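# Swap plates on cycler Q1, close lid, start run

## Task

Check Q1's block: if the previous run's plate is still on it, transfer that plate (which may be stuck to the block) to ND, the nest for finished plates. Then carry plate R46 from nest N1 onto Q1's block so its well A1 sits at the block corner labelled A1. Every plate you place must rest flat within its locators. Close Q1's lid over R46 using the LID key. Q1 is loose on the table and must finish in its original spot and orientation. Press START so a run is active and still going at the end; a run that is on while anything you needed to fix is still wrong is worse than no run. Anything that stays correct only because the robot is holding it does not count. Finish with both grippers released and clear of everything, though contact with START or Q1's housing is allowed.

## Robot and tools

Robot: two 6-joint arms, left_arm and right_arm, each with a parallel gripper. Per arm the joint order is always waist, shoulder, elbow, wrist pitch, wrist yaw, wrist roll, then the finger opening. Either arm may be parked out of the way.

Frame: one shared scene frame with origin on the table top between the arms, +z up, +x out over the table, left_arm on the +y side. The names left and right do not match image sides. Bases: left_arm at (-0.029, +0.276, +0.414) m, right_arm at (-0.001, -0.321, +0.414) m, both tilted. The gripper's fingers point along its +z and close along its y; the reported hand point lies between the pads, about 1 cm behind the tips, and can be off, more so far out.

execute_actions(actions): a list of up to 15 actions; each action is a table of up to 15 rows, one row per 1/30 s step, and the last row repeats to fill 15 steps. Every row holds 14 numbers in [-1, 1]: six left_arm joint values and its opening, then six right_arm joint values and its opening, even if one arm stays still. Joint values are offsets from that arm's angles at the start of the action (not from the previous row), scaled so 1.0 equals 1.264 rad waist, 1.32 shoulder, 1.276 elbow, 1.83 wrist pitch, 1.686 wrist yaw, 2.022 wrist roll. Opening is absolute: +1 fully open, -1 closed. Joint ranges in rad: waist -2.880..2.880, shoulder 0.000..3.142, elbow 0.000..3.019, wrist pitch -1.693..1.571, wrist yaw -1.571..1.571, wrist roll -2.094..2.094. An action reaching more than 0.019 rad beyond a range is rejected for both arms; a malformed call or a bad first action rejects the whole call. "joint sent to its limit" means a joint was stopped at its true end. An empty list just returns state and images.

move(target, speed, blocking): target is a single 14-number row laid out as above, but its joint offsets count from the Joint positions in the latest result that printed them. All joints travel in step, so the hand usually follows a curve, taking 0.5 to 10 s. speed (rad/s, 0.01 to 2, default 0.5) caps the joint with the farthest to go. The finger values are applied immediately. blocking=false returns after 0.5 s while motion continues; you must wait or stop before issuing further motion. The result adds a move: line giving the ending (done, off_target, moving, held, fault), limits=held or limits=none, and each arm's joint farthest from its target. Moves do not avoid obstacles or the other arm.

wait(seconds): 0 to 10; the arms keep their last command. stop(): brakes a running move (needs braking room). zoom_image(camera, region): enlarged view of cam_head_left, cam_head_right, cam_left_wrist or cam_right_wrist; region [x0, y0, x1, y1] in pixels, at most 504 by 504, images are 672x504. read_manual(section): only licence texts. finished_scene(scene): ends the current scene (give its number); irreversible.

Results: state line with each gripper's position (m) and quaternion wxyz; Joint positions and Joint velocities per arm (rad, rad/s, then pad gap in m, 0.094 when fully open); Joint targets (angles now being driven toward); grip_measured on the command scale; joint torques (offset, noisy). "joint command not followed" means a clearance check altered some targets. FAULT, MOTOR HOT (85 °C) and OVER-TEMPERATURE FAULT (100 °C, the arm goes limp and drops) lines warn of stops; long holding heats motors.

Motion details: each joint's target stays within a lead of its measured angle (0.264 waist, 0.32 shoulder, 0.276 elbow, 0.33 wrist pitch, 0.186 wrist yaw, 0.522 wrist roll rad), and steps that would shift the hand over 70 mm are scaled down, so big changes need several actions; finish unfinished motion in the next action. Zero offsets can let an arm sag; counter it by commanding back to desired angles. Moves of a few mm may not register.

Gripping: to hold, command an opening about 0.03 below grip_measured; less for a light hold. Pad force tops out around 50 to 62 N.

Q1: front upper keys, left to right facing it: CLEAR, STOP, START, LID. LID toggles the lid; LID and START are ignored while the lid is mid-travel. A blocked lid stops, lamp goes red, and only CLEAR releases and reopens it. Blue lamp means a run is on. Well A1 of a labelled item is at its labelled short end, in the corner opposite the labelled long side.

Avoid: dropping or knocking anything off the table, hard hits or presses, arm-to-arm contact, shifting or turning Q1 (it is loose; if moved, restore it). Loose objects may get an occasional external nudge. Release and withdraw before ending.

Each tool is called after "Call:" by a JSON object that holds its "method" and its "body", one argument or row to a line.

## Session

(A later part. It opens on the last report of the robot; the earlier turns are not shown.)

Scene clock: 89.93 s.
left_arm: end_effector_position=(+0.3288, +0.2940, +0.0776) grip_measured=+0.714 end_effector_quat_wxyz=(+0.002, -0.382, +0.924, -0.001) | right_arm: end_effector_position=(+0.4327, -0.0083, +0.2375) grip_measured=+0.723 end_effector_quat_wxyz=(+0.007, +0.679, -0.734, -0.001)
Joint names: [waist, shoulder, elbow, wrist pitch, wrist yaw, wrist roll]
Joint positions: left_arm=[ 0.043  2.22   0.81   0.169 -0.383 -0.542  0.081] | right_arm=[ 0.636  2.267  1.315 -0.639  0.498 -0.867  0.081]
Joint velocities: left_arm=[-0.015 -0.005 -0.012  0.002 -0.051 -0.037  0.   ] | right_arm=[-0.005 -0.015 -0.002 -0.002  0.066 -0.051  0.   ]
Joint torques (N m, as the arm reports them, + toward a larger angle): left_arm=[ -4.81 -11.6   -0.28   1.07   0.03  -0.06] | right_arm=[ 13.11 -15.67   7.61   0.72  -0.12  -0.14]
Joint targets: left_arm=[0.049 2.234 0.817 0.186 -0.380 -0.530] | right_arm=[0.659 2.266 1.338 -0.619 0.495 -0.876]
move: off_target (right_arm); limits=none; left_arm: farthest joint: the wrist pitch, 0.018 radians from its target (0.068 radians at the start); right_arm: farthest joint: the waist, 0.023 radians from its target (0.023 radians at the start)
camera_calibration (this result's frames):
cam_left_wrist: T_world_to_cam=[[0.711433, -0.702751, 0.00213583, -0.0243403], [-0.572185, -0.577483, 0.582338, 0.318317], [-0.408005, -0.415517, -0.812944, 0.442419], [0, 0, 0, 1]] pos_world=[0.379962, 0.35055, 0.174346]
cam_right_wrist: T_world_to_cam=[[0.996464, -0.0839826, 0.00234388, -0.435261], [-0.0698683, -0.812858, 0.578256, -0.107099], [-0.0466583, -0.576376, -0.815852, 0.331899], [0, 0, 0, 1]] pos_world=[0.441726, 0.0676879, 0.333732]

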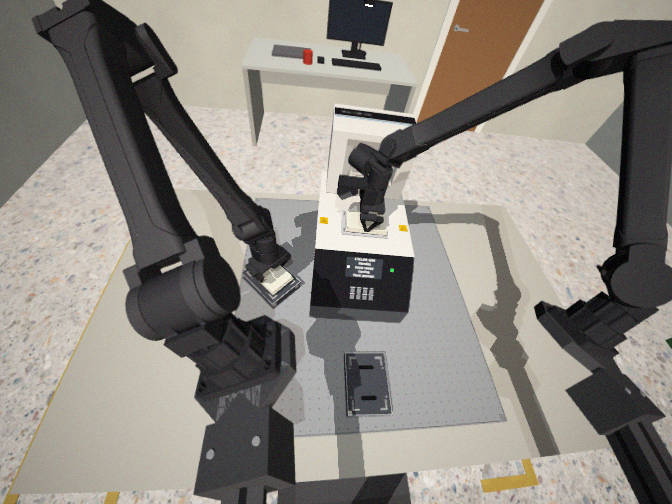

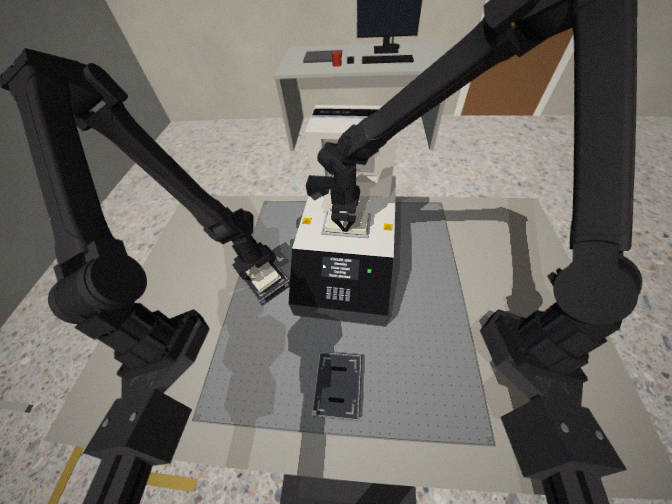

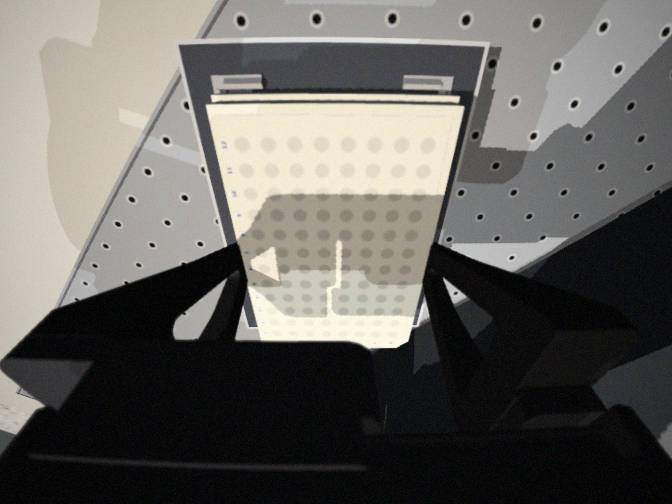

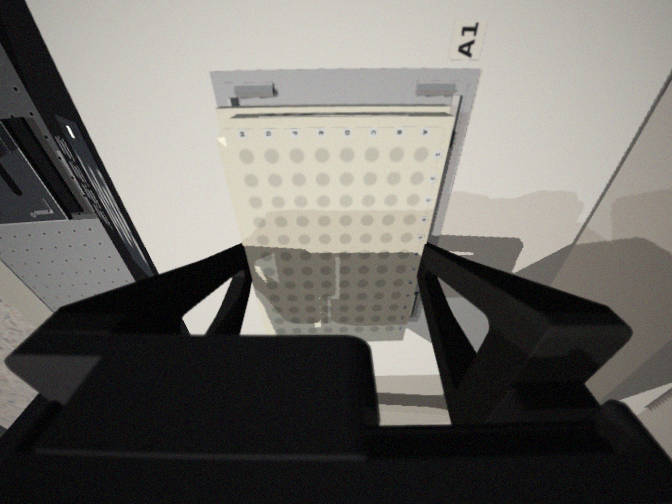

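Call:
{"method": "execute_actions", "body": {
  "actions": [
    [[0.0053,0.0122,0.0064,0.0099,0.0019,0.0063,0.68,0.015,-0.002,0.015,0.0119,-0.001,-0.0049,0.69],[0.0059,0.0138,0.0073,0.0104,0.002,0.0067,0.68,0.012,-0.003,0.012,0.013,0,-0.0054,0.69],[0.0065,0.0154,0.0083,0.011,0.0021,0.0071,0.68,0.01,-0.004,0.01,0.014,0.001,-0.0058,0.69],[0.0071,0.017,0.0092,0.0115,0.0022,0.0074,0.68,0.008,-0.0045,0.008,0.015,0.0017,-0.0062,0.69],[0.0077,0.0186,0.0101,0.0121,0.0023,0.0078,0.68,0.008,-0.0045,0.008,0.0161,0.0021,-0.0067,0.69],[0.0083,0.0202,0.011,0.0127,0.0024,0.0082,0.68,0.008,-0.0045,0.008,0.0171,0.0025,-0.0071,0.69],[0.0089,0.0218,0.0119,0.0132,0.0025,0.0086,0.68,0.008,-0.0045,0.008,0.0181,0.0029,-0.0075,0.69],[0.0095,0.0234,0.0128,0.0138,0.0026,0.009,0.68,0.008,-0.0045,0.008,0.0192,0.0033,-0.008,0.69],[0.0101,0.025,0.0138,0.0143,0.0027,0.0094,0.68,0.008,-0.0045,0.008,0.0202,0.0037,-0.0084,0.69],[0.0107,0.0266,0.0147,0.0149,0.0028,0.0097,0.68,0.008,-0.0045,0.008,0.0212,0.004,-0.0088,0.69],[0.0113,0.0282,0.0156,0.0154,0.0029,0.0101,0.68,0.008,-0.0045,0.008,0.0223,0.0044,-0.0093,0.69],[0.0119,0.0298,0.0165,0.016,0.003,0.0105,0.68,0.008,-0.0045,0.008,0.0233,0.0047,-0.0097,0.69]]
  ]
}}

Call:
{"method": "wait", "body": {
  "seconds": 0.3
}}

Scene clock: 93.83 s.
left_arm: end_effector_position=(+0.3316, +0.2952, +0.0705) grip_measured=+0.714 end_effector_quat_wxyz=(+0.004, -0.383, +0.924, -0.001) | right_arm: end_effector_position=(+0.4373, -0.0062, +0.2375) grip_measured=+0.723 end_effector_quat_wxyz=(-0.002, +0.679, -0.734, +0.003)
Joint names: [waist, shoulder, elbow, wrist pitch, wrist yaw, wrist roll]
Joint positions: left_arm=[ 0.051  2.238  0.825  0.181 -0.38  -0.534  0.081] | right_arm=[ 0.636  2.267  1.315 -0.617  0.503 -0.875  0.081]
Joint velocities: left_arm=[ 0.005  0.024 -0.007 -0.012 -0.037  0.081 -0.001] | right_arm=[-0.015 -0.015 -0.012  0.012  0.051 -0.051 -0.   ]
Joint torques (N m, as the arm reports them, + toward a larger angle): left_arm=[ -4.86 -11.11  -0.36   1.09   0.03  -0.07] | right_arm=[ 11.9  -15.61   6.33   0.84   0.11  -0.15]
Joint targets: left_arm=[0.059 2.259 0.831 0.198 -0.378 -0.521] | right_arm=[0.646 2.262 1.325 -0.596 0.506 -0.886]
camera_calibration (this result's frames):
cam_left_wrist: T_world_to_cam=[[0.712919, -0.70123, 0.00476581, -0.0265828], [-0.573753, -0.579383, 0.578899, 0.326099], [-0.40318, -0.415442, -0.815386, 0.436874], [0, 0, 0, 1]] pos_world=[0.38219, 0.351792, 0.167569]
cam_right_wrist: T_world_to_cam=[[0.996086, -0.0860248, 0.0203216, -0.443691], [-0.0821798, -0.816602, 0.57132, -0.098053], [-0.0325531, -0.570754, -0.820475, 0.328269], [0, 0, 0, 1]] pos_world=[0.444582, 0.0691224, 0.334373]

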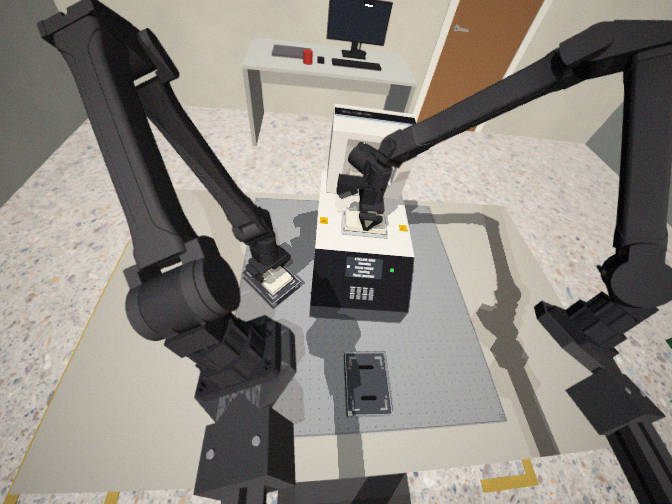

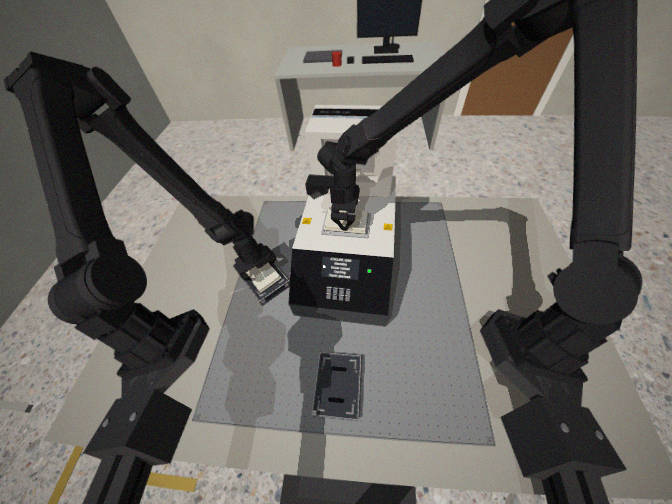

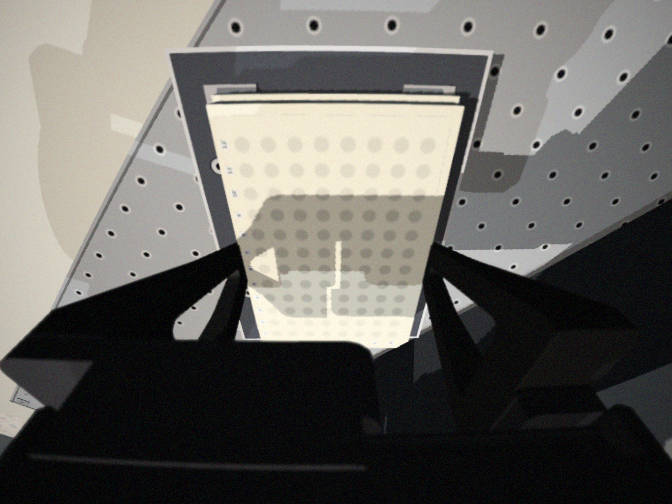

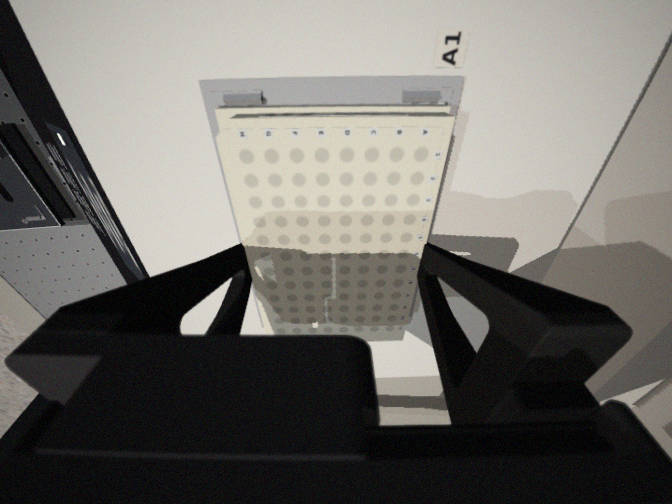

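Scene clock: 94.13 s.
left_arm: end_effector_position=(+0.3308, +0.2950, +0.0700) grip_measured=+0.714 end_effector_quat_wxyz=(+0.003, -0.382, +0.924, -0.001) | right_arm: end_effector_position=(+0.4373, -0.0061, +0.2375) grip_measured=+0.723 end_effector_quat_wxyz=(-0.002, +0.679, -0.734, +0.003)
Joint names: [waist, shoulder, elbow, wrist pitch, wrist yaw, wrist roll]
Joint positions: left_arm=[ 0.052  2.24   0.825  0.181 -0.38  -0.532  0.081] | right_arm=[ 0.636  2.267  1.315 -0.617  0.503 -0.877  0.081]
Joint velocities: left_arm=[-0.005 -0.005  0.002  0.012 -0.022 -0.007  0.   ] | right_arm=[-0.015  0.005 -0.002 -0.007  0.007 -0.037 -0.   ]
Joint torques (N m, as the arm reports them, + toward a larger angle): left_arm=[ -4.76 -11.39  -0.32   1.08   0.03  -0.07] | right_arm=[ 11.9  -15.62   6.4    0.78   0.12  -0.11]
Joint targets: left_arm=[0.059 2.259 0.831 0.198 -0.378 -0.520] | right_arm=[0.646 2.262 1.325 -0.596 0.506 -0.886]
wait: 0.30 s; at rest by 0.20 s
camera_calibration (this result's frames):
cam_left_wrist: T_world_to_cam=[[0.711594, -0.702582, 0.00366464, -0.0252359], [-0.573764, -0.578097, 0.580171, 0.325316], [-0.405499, -0.414949, -0.814486, 0.436507], [0, 0, 0, 1]] pos_world=[0.381615, 0.351462, 0.166883]
cam_right_wrist: T_world_to_cam=[[0.996195, -0.0846901, 0.0205759, -0.443856], [-0.0812373, -0.816817, 0.571148, -0.0983797], [-0.0315638, -0.570647, -0.820589, 0.327895], [0, 0, 0, 1]] pos_world=[0.444524, 0.069164, 0.334389]

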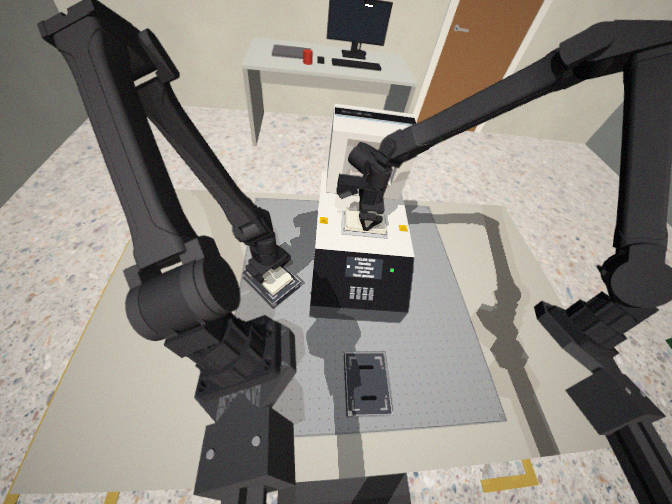

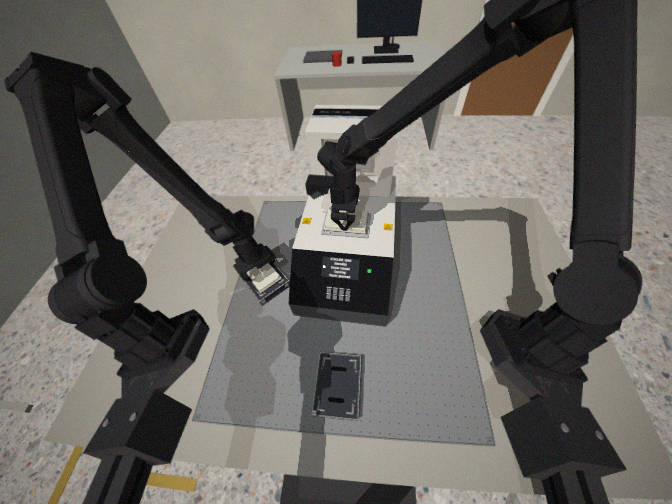

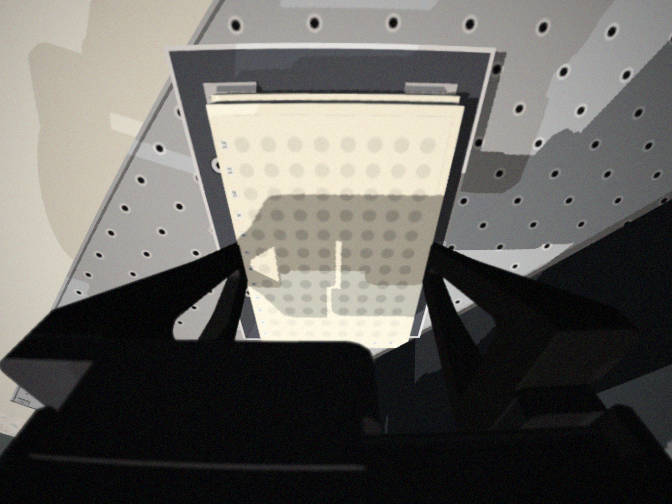

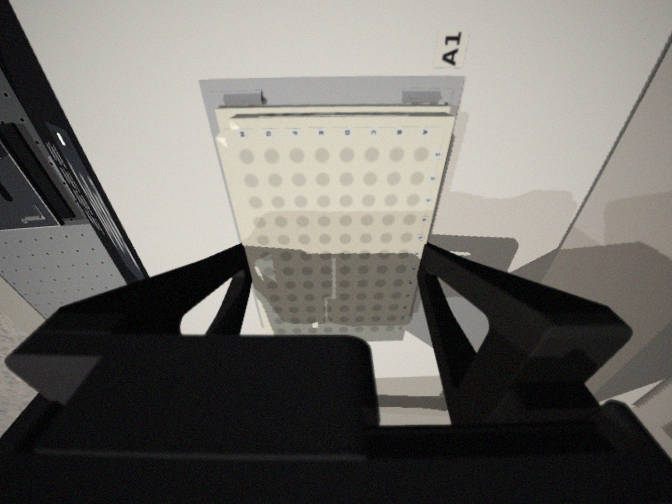

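Call:
{"method": "zoom_image", "body": {
  "camera": "cam_right_wrist",
  "region": [190, 65, 280, 155]
}}

Call:
{"method": "zoom_image", "body": {
  "camera": "cam_right_wrist",
  "region": [390, 65, 480, 155]
}}

Region (190, 65, 280, 155) of cam_right_wrist's 672x504 image, scaled by 5.600, with more detail than that image has.

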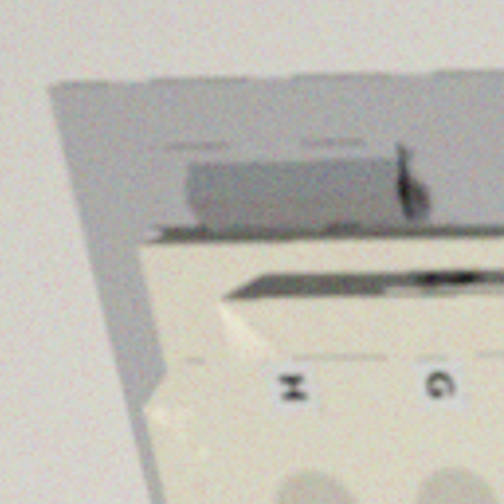

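Region (390, 65, 480, 155) of cam_right_wrist's 672x504 image, scaled by 5.600, with more detail than that image has.

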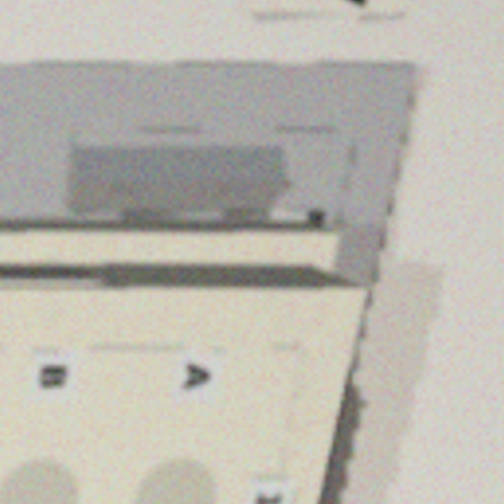

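Call:
{"method": "execute_actions", "body": {
  "actions": [
    [[0.0055,0.0158,0.0047,0.0093,0.0012,0.0059,0.68,0.005,-0.002,0.0078,0.0115,0.0015,-0.0048,0.69],[0.0055,0.017,0.0047,0.0093,0.0012,0.0059,0.68,0.002,0,0.0078,0.0118,0.0015,-0.0051,0.69],[0.0055,0.018,0.0047,0.0093,0.0012,0.0059,0.68,0,0.001,0.0078,0.0122,0.0015,-0.0054,0.69],[0.0055,0.019,0.0047,0.0093,0.0012,0.0059,0.68,-0.001,0.002,0.0078,0.0127,0.0015,-0.0057,0.69],[0.0055,0.0198,0.0047,0.0093,0.0012,0.0059,0.68,-0.002,0.003,0.0078,0.0132,0.0015,-0.006,0.69],[0.0055,0.0206,0.0047,0.0093,0.0012,0.0059,0.68,-0.003,0.0038,0.0078,0.0138,0.0015,-0.0063,0.69],[0.0059,0.0214,0.0051,0.0096,0.0012,0.0061,0.68,-0.0036,0.0045,0.0078,0.0143,0.0015,-0.0066,0.69],[0.0063,0.0222,0.0055,0.0099,0.0012,0.0063,0.68,-0.0042,0.0052,0.0078,0.0148,0.0015,-0.0069,0.69],[0.0067,0.023,0.0059,0.0102,0.0012,0.0064,0.68,-0.0048,0.0058,0.0078,0.0153,0.0015,-0.0072,0.69],[0.0071,0.0236,0.0063,0.0105,0.0012,0.0066,0.68,-0.0053,0.0064,0.0078,0.0159,0.0015,-0.0075,0.69],[0.0074,0.0241,0.0067,0.0108,0.0012,0.0068,0.68,-0.0058,0.007,0.0078,0.0164,0.0015,-0.0077,0.69],[0.0077,0.0245,0.007,0.011,0.0012,0.0069,0.68,-0.0063,0.0076,0.0078,0.0169,0.0015,-0.0079,0.69]]
  ]
}}

Scene clock: 96.40 s.
left_arm: end_effector_position=(+0.3250, +0.2927, +0.0663) grip_measured=+0.714 end_effector_quat_wxyz=(-0.003, -0.379, +0.925, +0.000) | right_arm: end_effector_position=(+0.4392, -0.0048, +0.2375) grip_measured=+0.723 end_effector_quat_wxyz=(-0.007, +0.679, -0.734, +0.004)
Joint names: [waist, shoulder, elbow, wrist pitch, wrist yaw, wrist roll]
Joint positions: left_arm=[ 0.053  2.253  0.825  0.181 -0.38  -0.53   0.081] | right_arm=[ 0.636  2.267  1.315 -0.606  0.503 -0.882  0.081]
Joint velocities: left_arm=[ 0.005 -0.005  0.002 -0.012 -0.022  0.051 -0.   ] | right_arm=[-0.005 -0.005  0.002  0.022  0.007 -0.007 -0.001]
Joint torques (N m, as the arm reports them, + toward a larger angle): left_arm=[ -4.74 -11.43  -0.24   1.15   0.01  -0.08] | right_arm=[ 10.16 -14.35   6.39   0.71   0.11  -0.09]
Joint targets: left_arm=[0.061 2.273 0.834 0.201 -0.378 -0.518] | right_arm=[0.628 2.277 1.325 -0.586 0.506 -0.892]
camera_calibration (this result's frames):
cam_left_wrist: T_world_to_cam=[[0.707802, -0.706404, -0.00322326, -0.019899], [-0.569671, -0.573484, 0.58872, 0.319627], [-0.417723, -0.414861, -0.808331, 0.433792], [0, 0, 0, 1]] pos_world=[0.377371, 0.349208, 0.162413]
cam_right_wrist: T_world_to_cam=[[0.996053, -0.0843971, 0.0274813, -0.447202], [-0.0850873, -0.819807, 0.566282, -0.0943163], [-0.0252632, -0.566386, -0.823753, 0.326738], [0, 0, 0, 1]] pos_world=[0.445666, 0.0699963, 0.334851]

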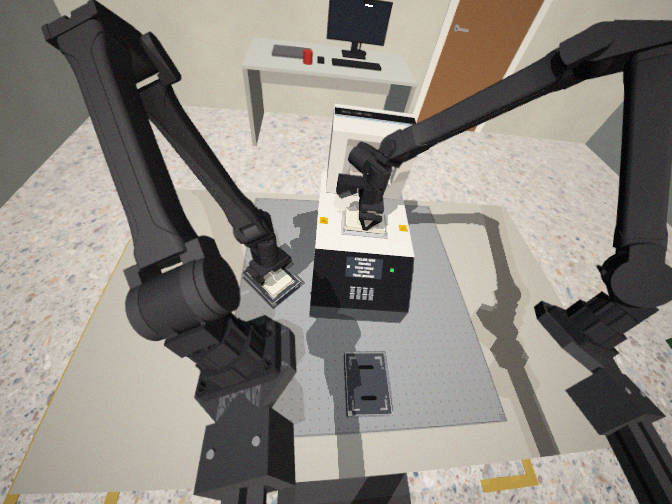

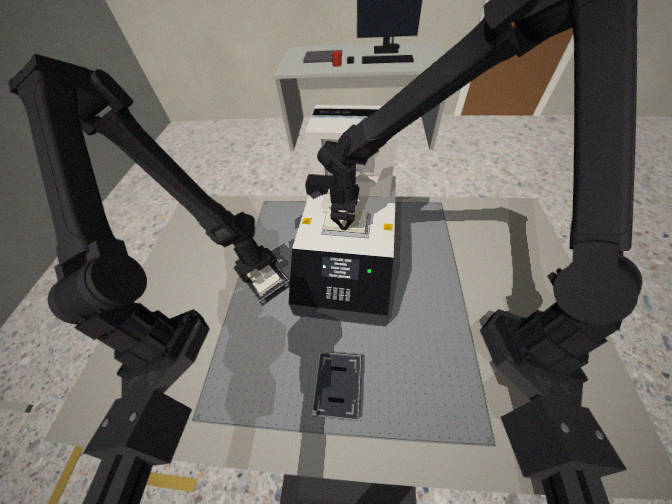

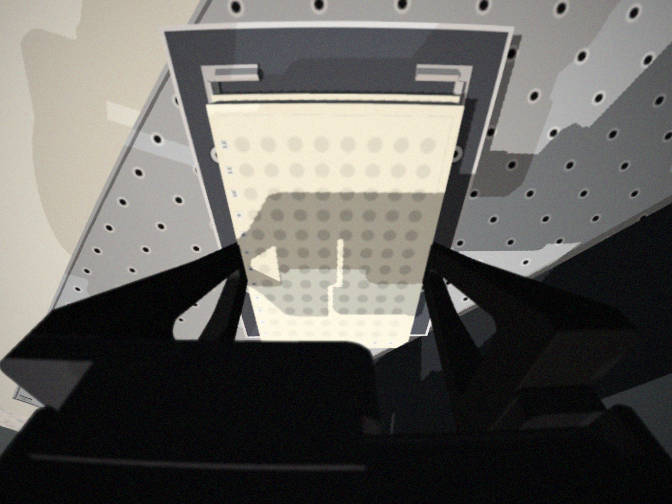

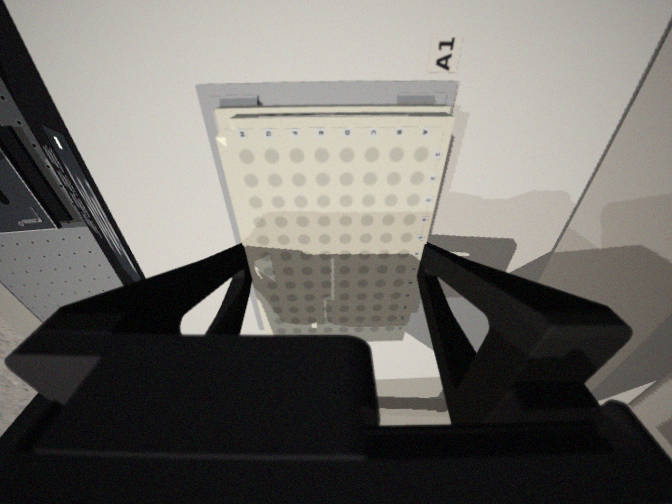

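Call:
{"method": "execute_actions", "body": {
  "actions": [
    [[0.0066,0.012,0.0074,0.0112,0.0012,0.0059,0.68,-0.007,0.0082,0.0078,0.0105,0.0015,-0.0049,0.69],[0.007,0.011,0.0078,0.0115,0.0012,0.0059,0.68,-0.0076,0.0088,0.0078,0.0105,0.0015,-0.0049,0.69],[0.0074,0.011,0.0082,0.0118,0.0012,0.0059,0.68,-0.0082,0.0094,0.0078,0.0105,0.0015,-0.0049,0.69],[0.0078,0.011,0.0086,0.0121,0.0012,0.0059,0.68,-0.0088,0.01,0.0078,0.0105,0.0015,-0.0049,0.69],[0.0082,0.011,0.009,0.0124,0.0012,0.0059,0.68,-0.0094,0.0106,0.0078,0.0105,0.0015,-0.0049,0.69],[0.0085,0.011,0.009,0.0124,0.0012,0.0059,0.68,-0.01,0.0112,0.0078,0.0105,0.0015,-0.0049,0.69],[0.0085,0.011,0.009,0.0124,0.0012,0.0059,0.68,-0.0106,0.0118,0.0078,0.0105,0.0015,-0.0049,0.69],[0.0085,0.011,0.009,0.0124,0.0012,0.0059,0.68,-0.0112,0.0124,0.0078,0.0105,0.0015,-0.0049,0.69]]
  ]
}}

Scene clock: 97.50 s.
left_arm: end_effector_position=(+0.3253, +0.2932, +0.0661) grip_measured=+0.714 end_effector_quat_wxyz=(-0.002, -0.380, +0.925, -0.000) | right_arm: end_effector_position=(+0.4360, -0.0045, +0.2337) grip_measured=+0.723 end_effector_quat_wxyz=(-0.003, +0.681, -0.732, +0.003)
Joint names: [waist, shoulder, elbow, wrist pitch, wrist yaw, wrist roll]
Joint positions: left_arm=[ 0.055  2.253  0.825  0.182 -0.379 -0.53   0.081] | right_arm=[ 0.636  2.276  1.315 -0.606  0.503 -0.883  0.081]
Joint velocities: left_arm=[-0.005 -0.005 -0.007 -0.002 -0.022  0.022 -0.   ] | right_arm=[-0.024  0.005  0.002  0.002  0.007  0.037  0.001]
Joint torques (N m, as the arm reports them, + toward a larger angle): left_arm=[ -4.59 -11.63  -0.08   1.18  -0.04  -0.07] | right_arm=[  9.61 -14.74   6.3    0.73   0.11  -0.13]
Joint targets: left_arm=[0.064 2.268 0.837 0.203 -0.378 -0.518] | right_arm=[0.622 2.284 1.325 -0.587 0.506 -0.892]
camera_calibration (this result's frames):
cam_left_wrist: T_world_to_cam=[[0.709255, -0.704949, -0.00203434, -0.0206795], [-0.569289, -0.574464, 0.588134, 0.320389], [-0.415773, -0.415979, -0.808761, 0.433644], [0, 0, 0, 1]] pos_world=[0.377358, 0.34986, 0.162241]
cam_right_wrist: T_world_to_cam=[[0.996623, -0.079156, 0.0218561, -0.442813], [-0.0774584, -0.817785, 0.570288, -0.0964378], [-0.0272682, -0.570055, -0.821154, 0.323917], [0, 0, 0, 1]] pos_world=[0.442681, 0.0707341, 0.330662]

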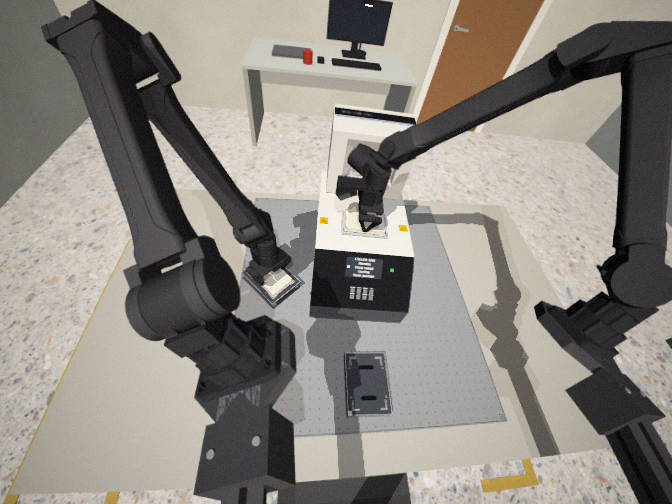

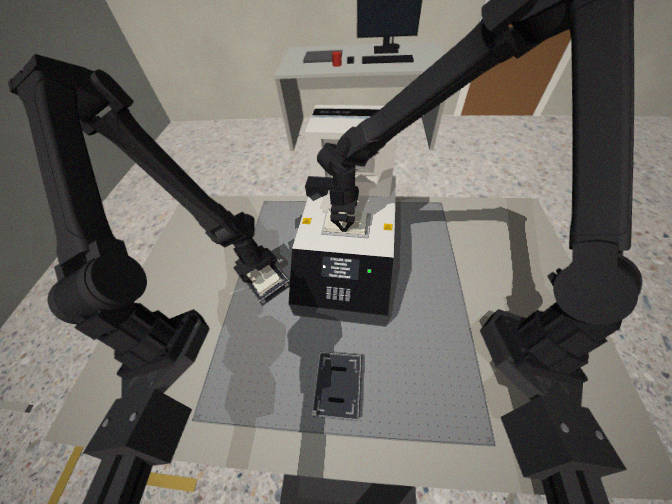

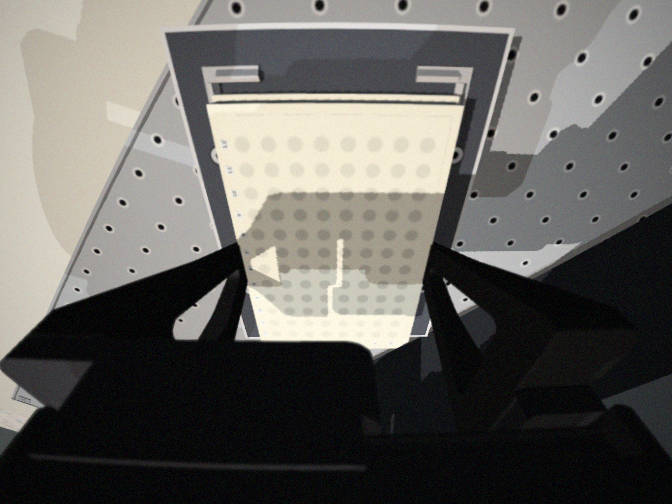

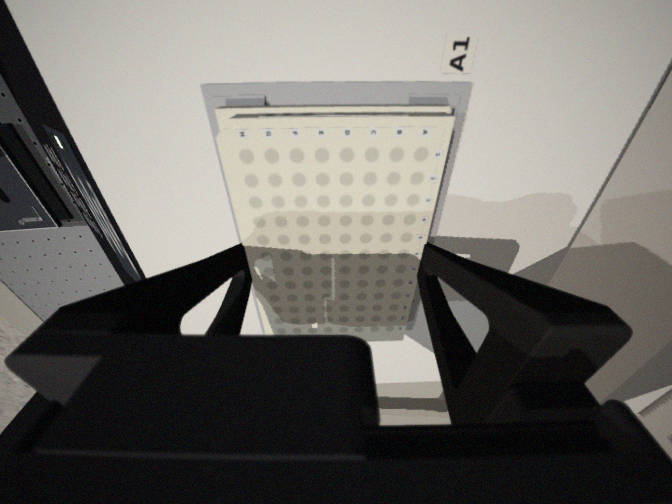

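Call:
{"method": "execute_actions", "body": {
  "actions": [
    [[0.006,0.009,0.01,0.012,0.0006,0.0059,0.68,-0.0118,0.005,0.0078,0.0104,0.0015,-0.0045,0.69],[0.006,0.007,0.0106,0.0125,0.0006,0.0059,0.68,-0.0124,0.004,0.0078,0.0104,0.0015,-0.0045,0.69],[0.006,0.005,0.0112,0.013,0.0006,0.0059,0.68,-0.013,0.004,0.0078,0.0104,0.0015,-0.0045,0.69],[0.006,0.004,0.0118,0.0135,0.0006,0.0059,0.68,-0.0136,0.004,0.0078,0.0104,0.0015,-0.0045,0.69],[0.006,0.004,0.0124,0.014,0.0006,0.0059,0.68,-0.0142,0.004,0.0078,0.0104,0.0015,-0.0045,0.69],[0.006,0.004,0.013,0.0142,0.0006,0.0059,0.68,-0.0148,0.004,0.0078,0.0104,0.0015,-0.0045,0.69]]
  ]
}}

Scene clock: 98.30 s.
left_arm: end_effector_position=(+0.3339, +0.2952, +0.0654) grip_measured=+0.714 end_effector_quat_wxyz=(+0.007, -0.383, +0.924, -0.001) | right_arm: end_effector_position=(+0.4370, -0.0065, +0.2325) grip_measured=+0.723 end_effector_quat_wxyz=(-0.002, +0.680, -0.733, +0.003)
Joint names: [waist, shoulder, elbow, wrist pitch, wrist yaw, wrist roll]
Joint positions: left_arm=[ 0.055  2.253  0.836  0.191 -0.379 -0.53   0.081] | right_arm=[ 0.631  2.276  1.315 -0.606  0.503 -0.883  0.081]
Joint velocities: left_arm=[ 0.005  0.005  0.002 -0.012 -0.022 -0.022  0.001] | right_arm=[-0.005  0.005 -0.002  0.017 -0.066  0.007 -0.001]
Joint torques (N m, as the arm reports them, + toward a larger angle): left_arm=[ -4.75 -12.45  -0.38   1.07  -0.03  -0.07] | right_arm=[ 10.03 -14.8    6.28   0.73   0.11  -0.13]
Joint targets: left_arm=[0.062 2.259 0.842 0.208 -0.378 -0.518] | right_arm=[0.617 2.281 1.325 -0.587 0.506 -0.892]
camera_calibration (this result's frames):
cam_left_wrist: T_world_to_cam=[[0.714107, -0.699997, 0.00744022, -0.0291156], [-0.575637, -0.581126, 0.575268, 0.331713], [-0.398362, -0.415086, -0.817931, 0.431975], [0, 0, 0, 1]] pos_world=[0.383821, 0.351693, 0.162718]
cam_right_wrist: T_world_to_cam=[[0.996334, -0.0831369, 0.0201716, -0.443392], [-0.0797218, -0.816753, 0.571453, -0.0965921], [-0.0310336, -0.570966, -0.820387, 0.323304], [0, 0, 0, 1]] pos_world=[0.444099, 0.0688415, 0.329376]

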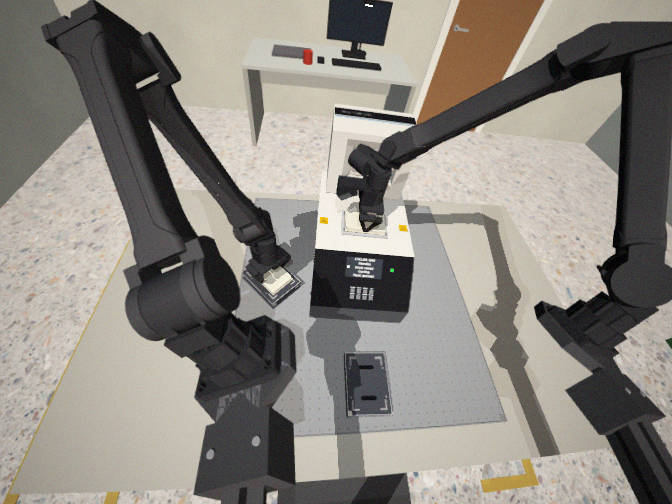

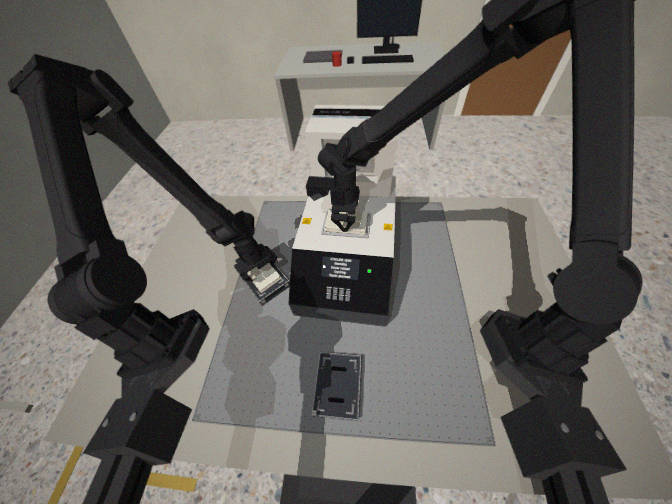

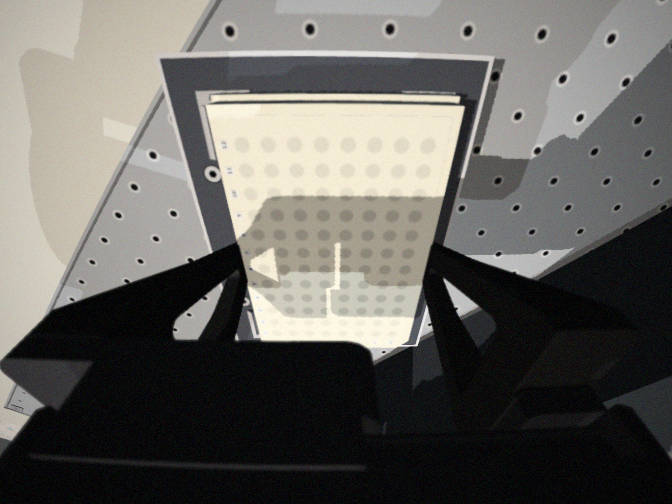

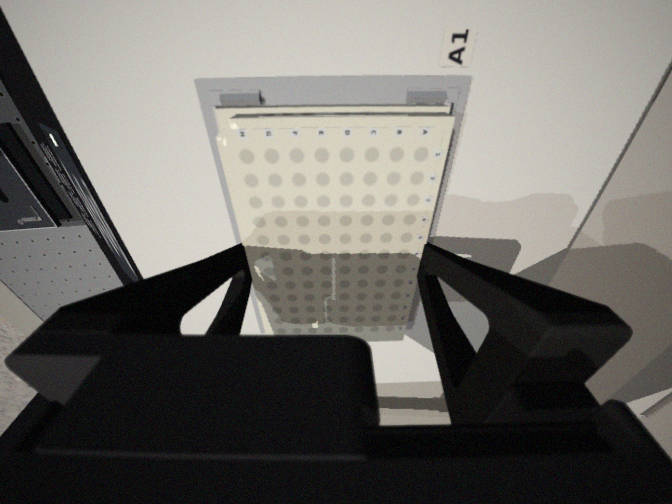

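Call:
{"method": "execute_actions", "body": {
  "actions": [
    [[0.004,0.004,0.002,0.002,0.0006,0.004,0.68,-0.013,0.008,0.0078,0.012,0.0015,-0.0055,0.69],[0.004,0.004,0.002,-0.005,0.0006,0.004,0.68,-0.015,0.011,0.0078,0.0135,0.0015,-0.006,0.69],[0.004,0.004,0.002,-0.009,0.0006,0.004,0.68,-0.016,0.0125,0.0078,0.0145,0.0015,-0.0065,0.69],[0.004,0.004,0.002,-0.0115,0.0006,0.004,0.68,-0.016,0.0125,0.0078,0.0155,0.0015,-0.007,0.69],[0.004,0.004,0.002,-0.0135,0.0006,0.004,0.68,-0.0145,0.012,0.0078,0.0163,0.0015,-0.0074,0.69],[0.004,0.004,0.002,-0.0155,0.0006,0.004,0.68,-0.014,0.0115,0.0078,0.017,0.0015,-0.0074,0.69],[0.004,0.004,0.002,-0.0175,0.0006,0.004,0.68,-0.014,0.0115,0.0078,0.0177,0.0015,-0.0074,0.69],[0.004,0.004,0.002,-0.0195,0.0006,0.004,0.68,-0.014,0.0115,0.0078,0.0177,0.0015,-0.0074,0.69],[0.004,0.004,0.002,-0.0212,0.0006,0.004,0.68,-0.014,0.0115,0.0078,0.0177,0.0015,-0.0074,0.69],[0.004,0.004,0.002,-0.023,0.0006,0.004,0.68,-0.014,0.0115,0.0078,0.0177,0.0015,-0.0074,0.69]]
  ]
}}

Scene clock: 99.47 s.
left_arm: end_effector_position=(+0.3283, +0.2937, +0.0653) grip_measured=+0.714 end_effector_quat_wxyz=(-0.005, -0.379, +0.925, +0.000) | right_arm: end_effector_position=(+0.4376, -0.0066, +0.2301) grip_measured=+0.723 end_effector_quat_wxyz=(-0.003, +0.680, -0.733, +0.003)
Joint names: [waist, shoulder, elbow, wrist pitch, wrist yaw, wrist roll]
Joint positions: left_arm=[ 0.055  2.253  0.837  0.165 -0.379 -0.529  0.081] | right_arm=[ 0.629  2.28   1.315 -0.598  0.504 -0.888  0.081]
Joint velocities: left_arm=[-0.005 -0.034 -0.002  0.017  0.007 -0.022 -0.001] | right_arm=[-0.015 -0.015  0.022 -0.012 -0.037 -0.037 -0.001]
Joint torques (N m, as the arm reports them, + toward a larger angle): left_arm=[ -4.87 -12.64  -0.68  -0.21  -0.04  -0.1 ] | right_arm=[  9.46 -14.33   6.27   0.96   0.09  -0.15]
Joint targets: left_arm=[0.060 2.259 0.839 0.149 -0.378 -0.522] | right_arm=[0.614 2.291 1.325 -0.574 0.506 -0.898]
camera_calibration (this result's frames):
cam_left_wrist: T_world_to_cam=[[0.707099, -0.707097, -0.00492033, -0.0209523], [-0.567786, -0.571907, 0.592066, 0.321297], [-0.421462, -0.415855, -0.805875, 0.436122], [0, 0, 0, 1]] pos_world=[0.381052, 0.3503, 0.161128]
cam_right_wrist: T_world_to_cam=[[0.996301, -0.0829312, 0.0225041, -0.444507], [-0.0809118, -0.817186, 0.570666, -0.0945559], [-0.028936, -0.570377, -0.820874, 0.32048], [0, 0, 0, 1]] pos_world=[0.444486, 0.0686608, 0.327036]

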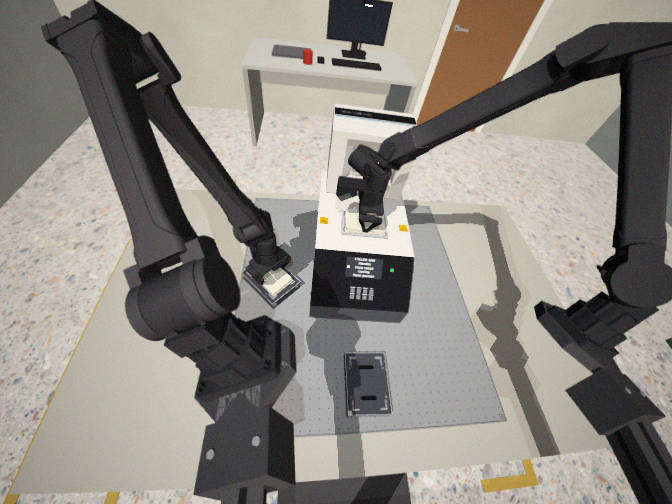

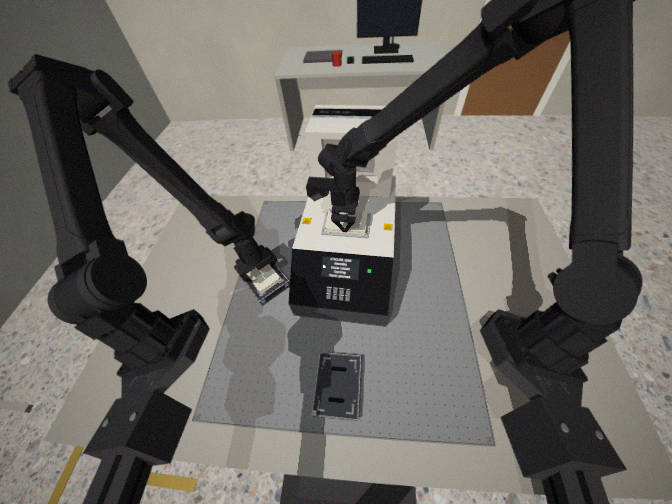

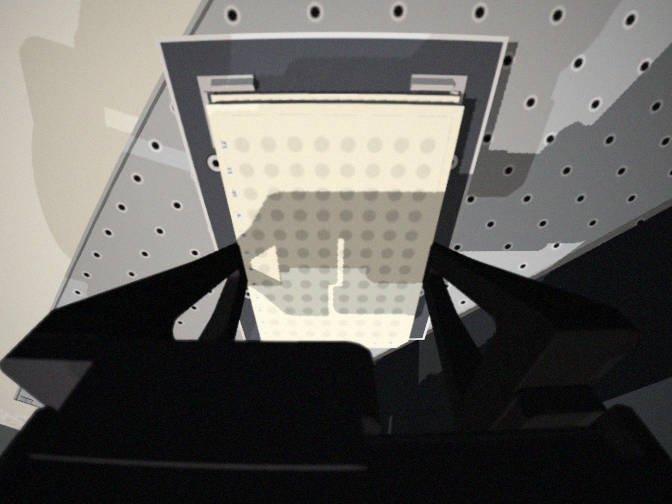

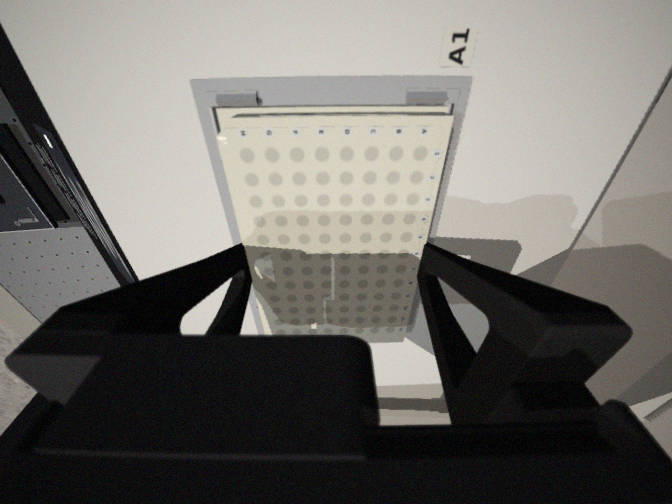

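Call:
{"method": "zoom_image", "body": {
  "camera": "cam_right_wrist",
  "region": [180, 65, 280, 165]
}}

Call:
{"method": "zoom_image", "body": {
  "camera": "cam_right_wrist",
  "region": [385, 65, 485, 165]
}}

Call:
{"method": "zoom_image", "body": {
  "camera": "cam_head_left",
  "region": [330, 190, 410, 250]
}}

Region (180, 65, 280, 165) of cam_right_wrist's 672x504 image, scaled by 5.040, with more detail than that image has.

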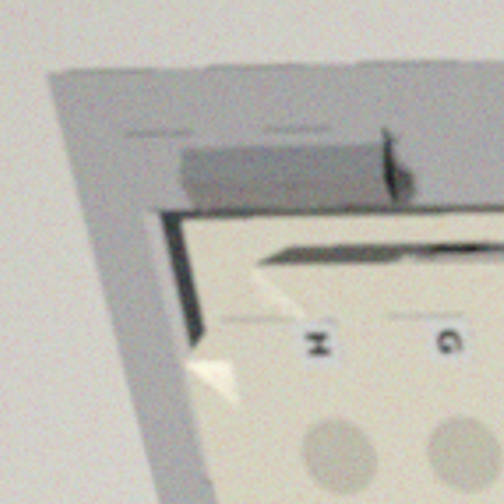

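Region (385, 65, 485, 165) of cam_right_wrist's 672x504 image, scaled by 5.040, with more detail than that image has.

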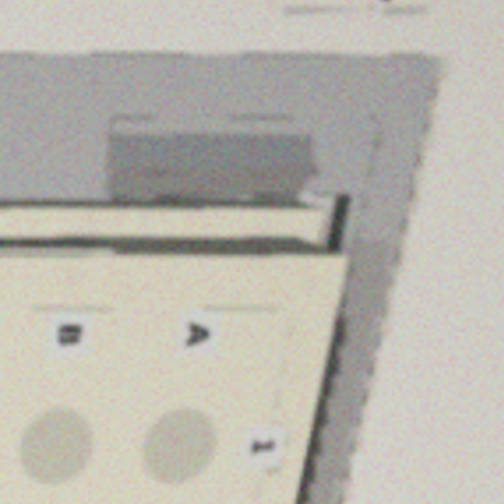

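Region (330, 190, 410, 250) of cam_head_left's 672x504 image, scaled by 6.300, with more detail than that image has; it fills the top 378 rows of this view, and the rest is white.

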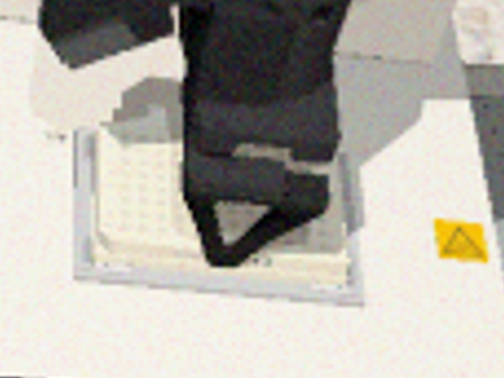

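Call:
{"method": "execute_actions", "body": {
  "actions": [
    [[0.005,0.01,0.0016,-0.002,0.0006,0.005,0.68,-0.01,0.007,0.0078,0.01,0.001,-0.004,0.69],[0.006,0.015,0.0016,0.004,0.0006,0.0059,0.68,-0.008,0.006,0.0078,0.007,0.001,-0.003,0.69],[0.0066,0.0165,0.0016,0.008,0.0006,0.0062,0.68,-0.006,0.006,0.0078,0.005,0.001,-0.002,0.70],[0.0072,0.0178,0.0016,0.0095,0.0006,0.0064,0.68,-0.006,0.006,0.0078,0.005,0.001,-0.002,0.71],[0.0077,0.019,0.0016,0.011,0.0006,0.0066,0.68,-0.006,0.006,0.0078,0.005,0.001,-0.002,0.715],[0.0081,0.0202,0.0016,0.0124,0.0006,0.0068,0.68,-0.006,0.006,0.0078,0.005,0.001,-0.002,0.72],[0.0085,0.0214,0.0016,0.0138,0.0006,0.007,0.68,-0.006,0.005,0.0078,0.005,0.001,-0.002,0.725],[0.0088,0.0226,0.0016,0.0152,0.0006,0.0072,0.68,-0.006,0.004,0.0078,0.005,0.001,-0.002,0.73],[0.0091,0.0238,0.0016,0.0166,0.0006,0.0074,0.68,-0.005,0.003,0.0078,0.005,0.001,-0.002,0.74],[0.0094,0.025,0.0016,0.018,0.0006,0.0076,0.68,-0.004,0.002,0.0078,0.005,0.001,-0.002,0.76],[0.0097,0.026,0.0016,0.0194,0.0006,0.0078,0.68,-0.003,0.001,0.0078,0.005,0.001,-0.002,0.79],[0.0097,0.0265,0.0016,0.0208,0.0006,0.008,0.68,-0.002,0,0.0078,0.005,0.001,-0.002,0.82],[0.0097,0.0265,0.0016,0.0222,0.0006,0.008,0.68,-0.002,0,0.0078,0.005,0.001,-0.002,0.86],[0.0097,0.0265,0.0016,0.0232,0.0006,0.008,0.68,-0.002,0,0.0078,0.005,0.001,-0.002,0.90],[0.0097,0.0265,0.0016,0.024,0.0006,0.008,0.68,-0.002,0,0.0078,0.005,0.001,-0.002,0.95]]
  ]
}}

Scene clock: 101.10 s.
left_arm: end_effector_position=(+0.3284, +0.2942, +0.0634) grip_measured=+0.714 end_effector_quat_wxyz=(-0.002, -0.379, +0.925, +0.000) | right_arm: end_effector_position=(+0.4376, -0.0066, +0.2301) grip_measured=+0.924 end_effector_quat_wxyz=(-0.003, +0.680, -0.733, +0.003)
Joint names: [waist, shoulder, elbow, wrist pitch, wrist yaw, wrist roll]
Joint positions: left_arm=[ 0.057  2.259  0.837  0.177 -0.379 -0.526  0.081] | right_arm=[ 0.629  2.28   1.315 -0.598  0.504 -0.888  0.09 ]
Joint velocities: left_arm=[ 0.005  0.005 -0.002 -0.007 -0.007 -0.007  0.   ] | right_arm=[-0.015 -0.005 -0.002 -0.007  0.007 -0.022  0.05 ]
Joint torques (N m, as the arm reports them, + toward a larger angle): left_arm=[ -4.63 -10.44  -0.68   1.49  -0.03  -0.06] | right_arm=[ 10.42 -15.36   6.31   0.41   0.06  -0.08]
Joint targets: left_arm=[0.067 2.289 0.839 0.208 -0.378 -0.513] | right_arm=[0.626 2.280 1.325 -0.589 0.506 -0.892]
camera_calibration (this result's frames):
cam_left_wrist: T_world_to_cam=[[0.708011, -0.706196, -0.00285136, -0.0214134], [-0.570289, -0.574127, 0.587493, 0.3245], [-0.416522, -0.414325, -0.809224, 0.432974], [0, 0, 0, 1]] pos_world=[0.380563, 0.350574, 0.15967]
cam_right_wrist: T_world_to_cam=[[0.996301, -0.0829312, 0.0225041, -0.444507], [-0.0809118, -0.817186, 0.570666, -0.0945559], [-0.028936, -0.570377, -0.820874, 0.32048], [0, 0, 0, 1]] pos_world=[0.444486, 0.0686608, 0.327036]

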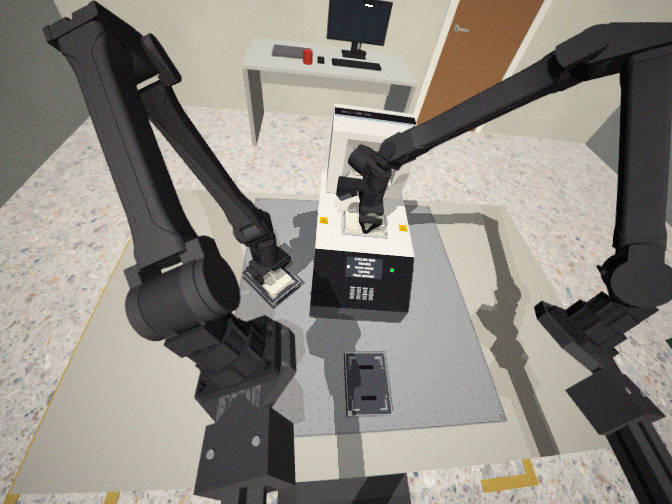

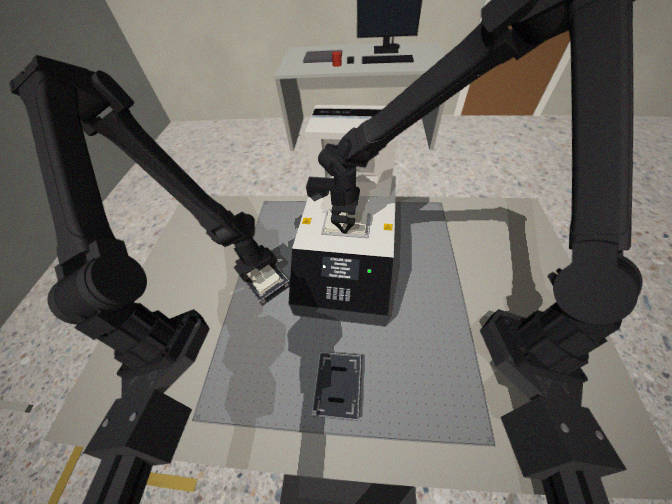

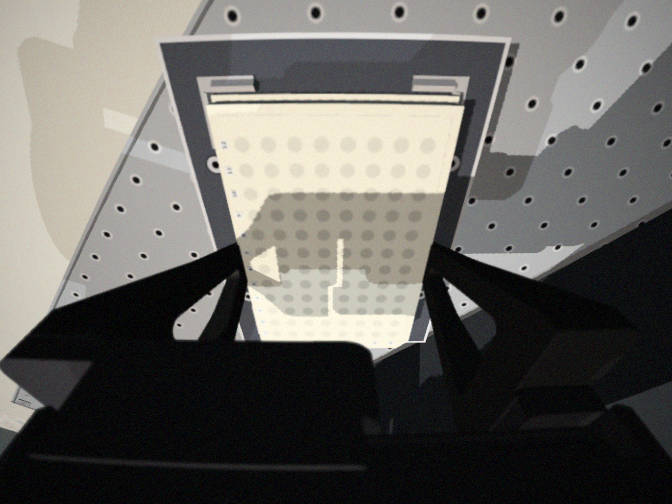

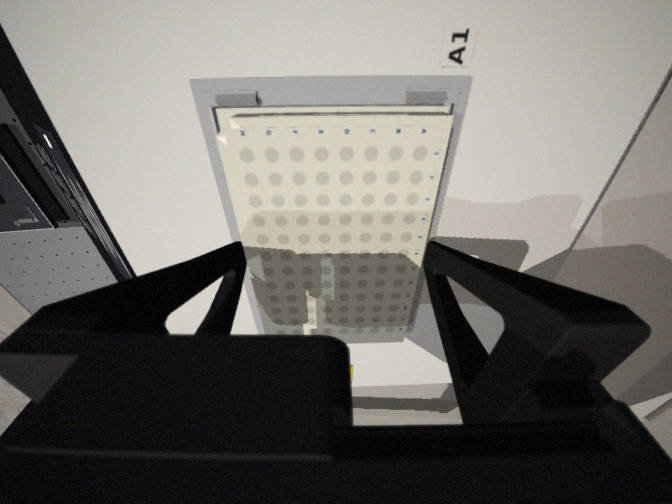

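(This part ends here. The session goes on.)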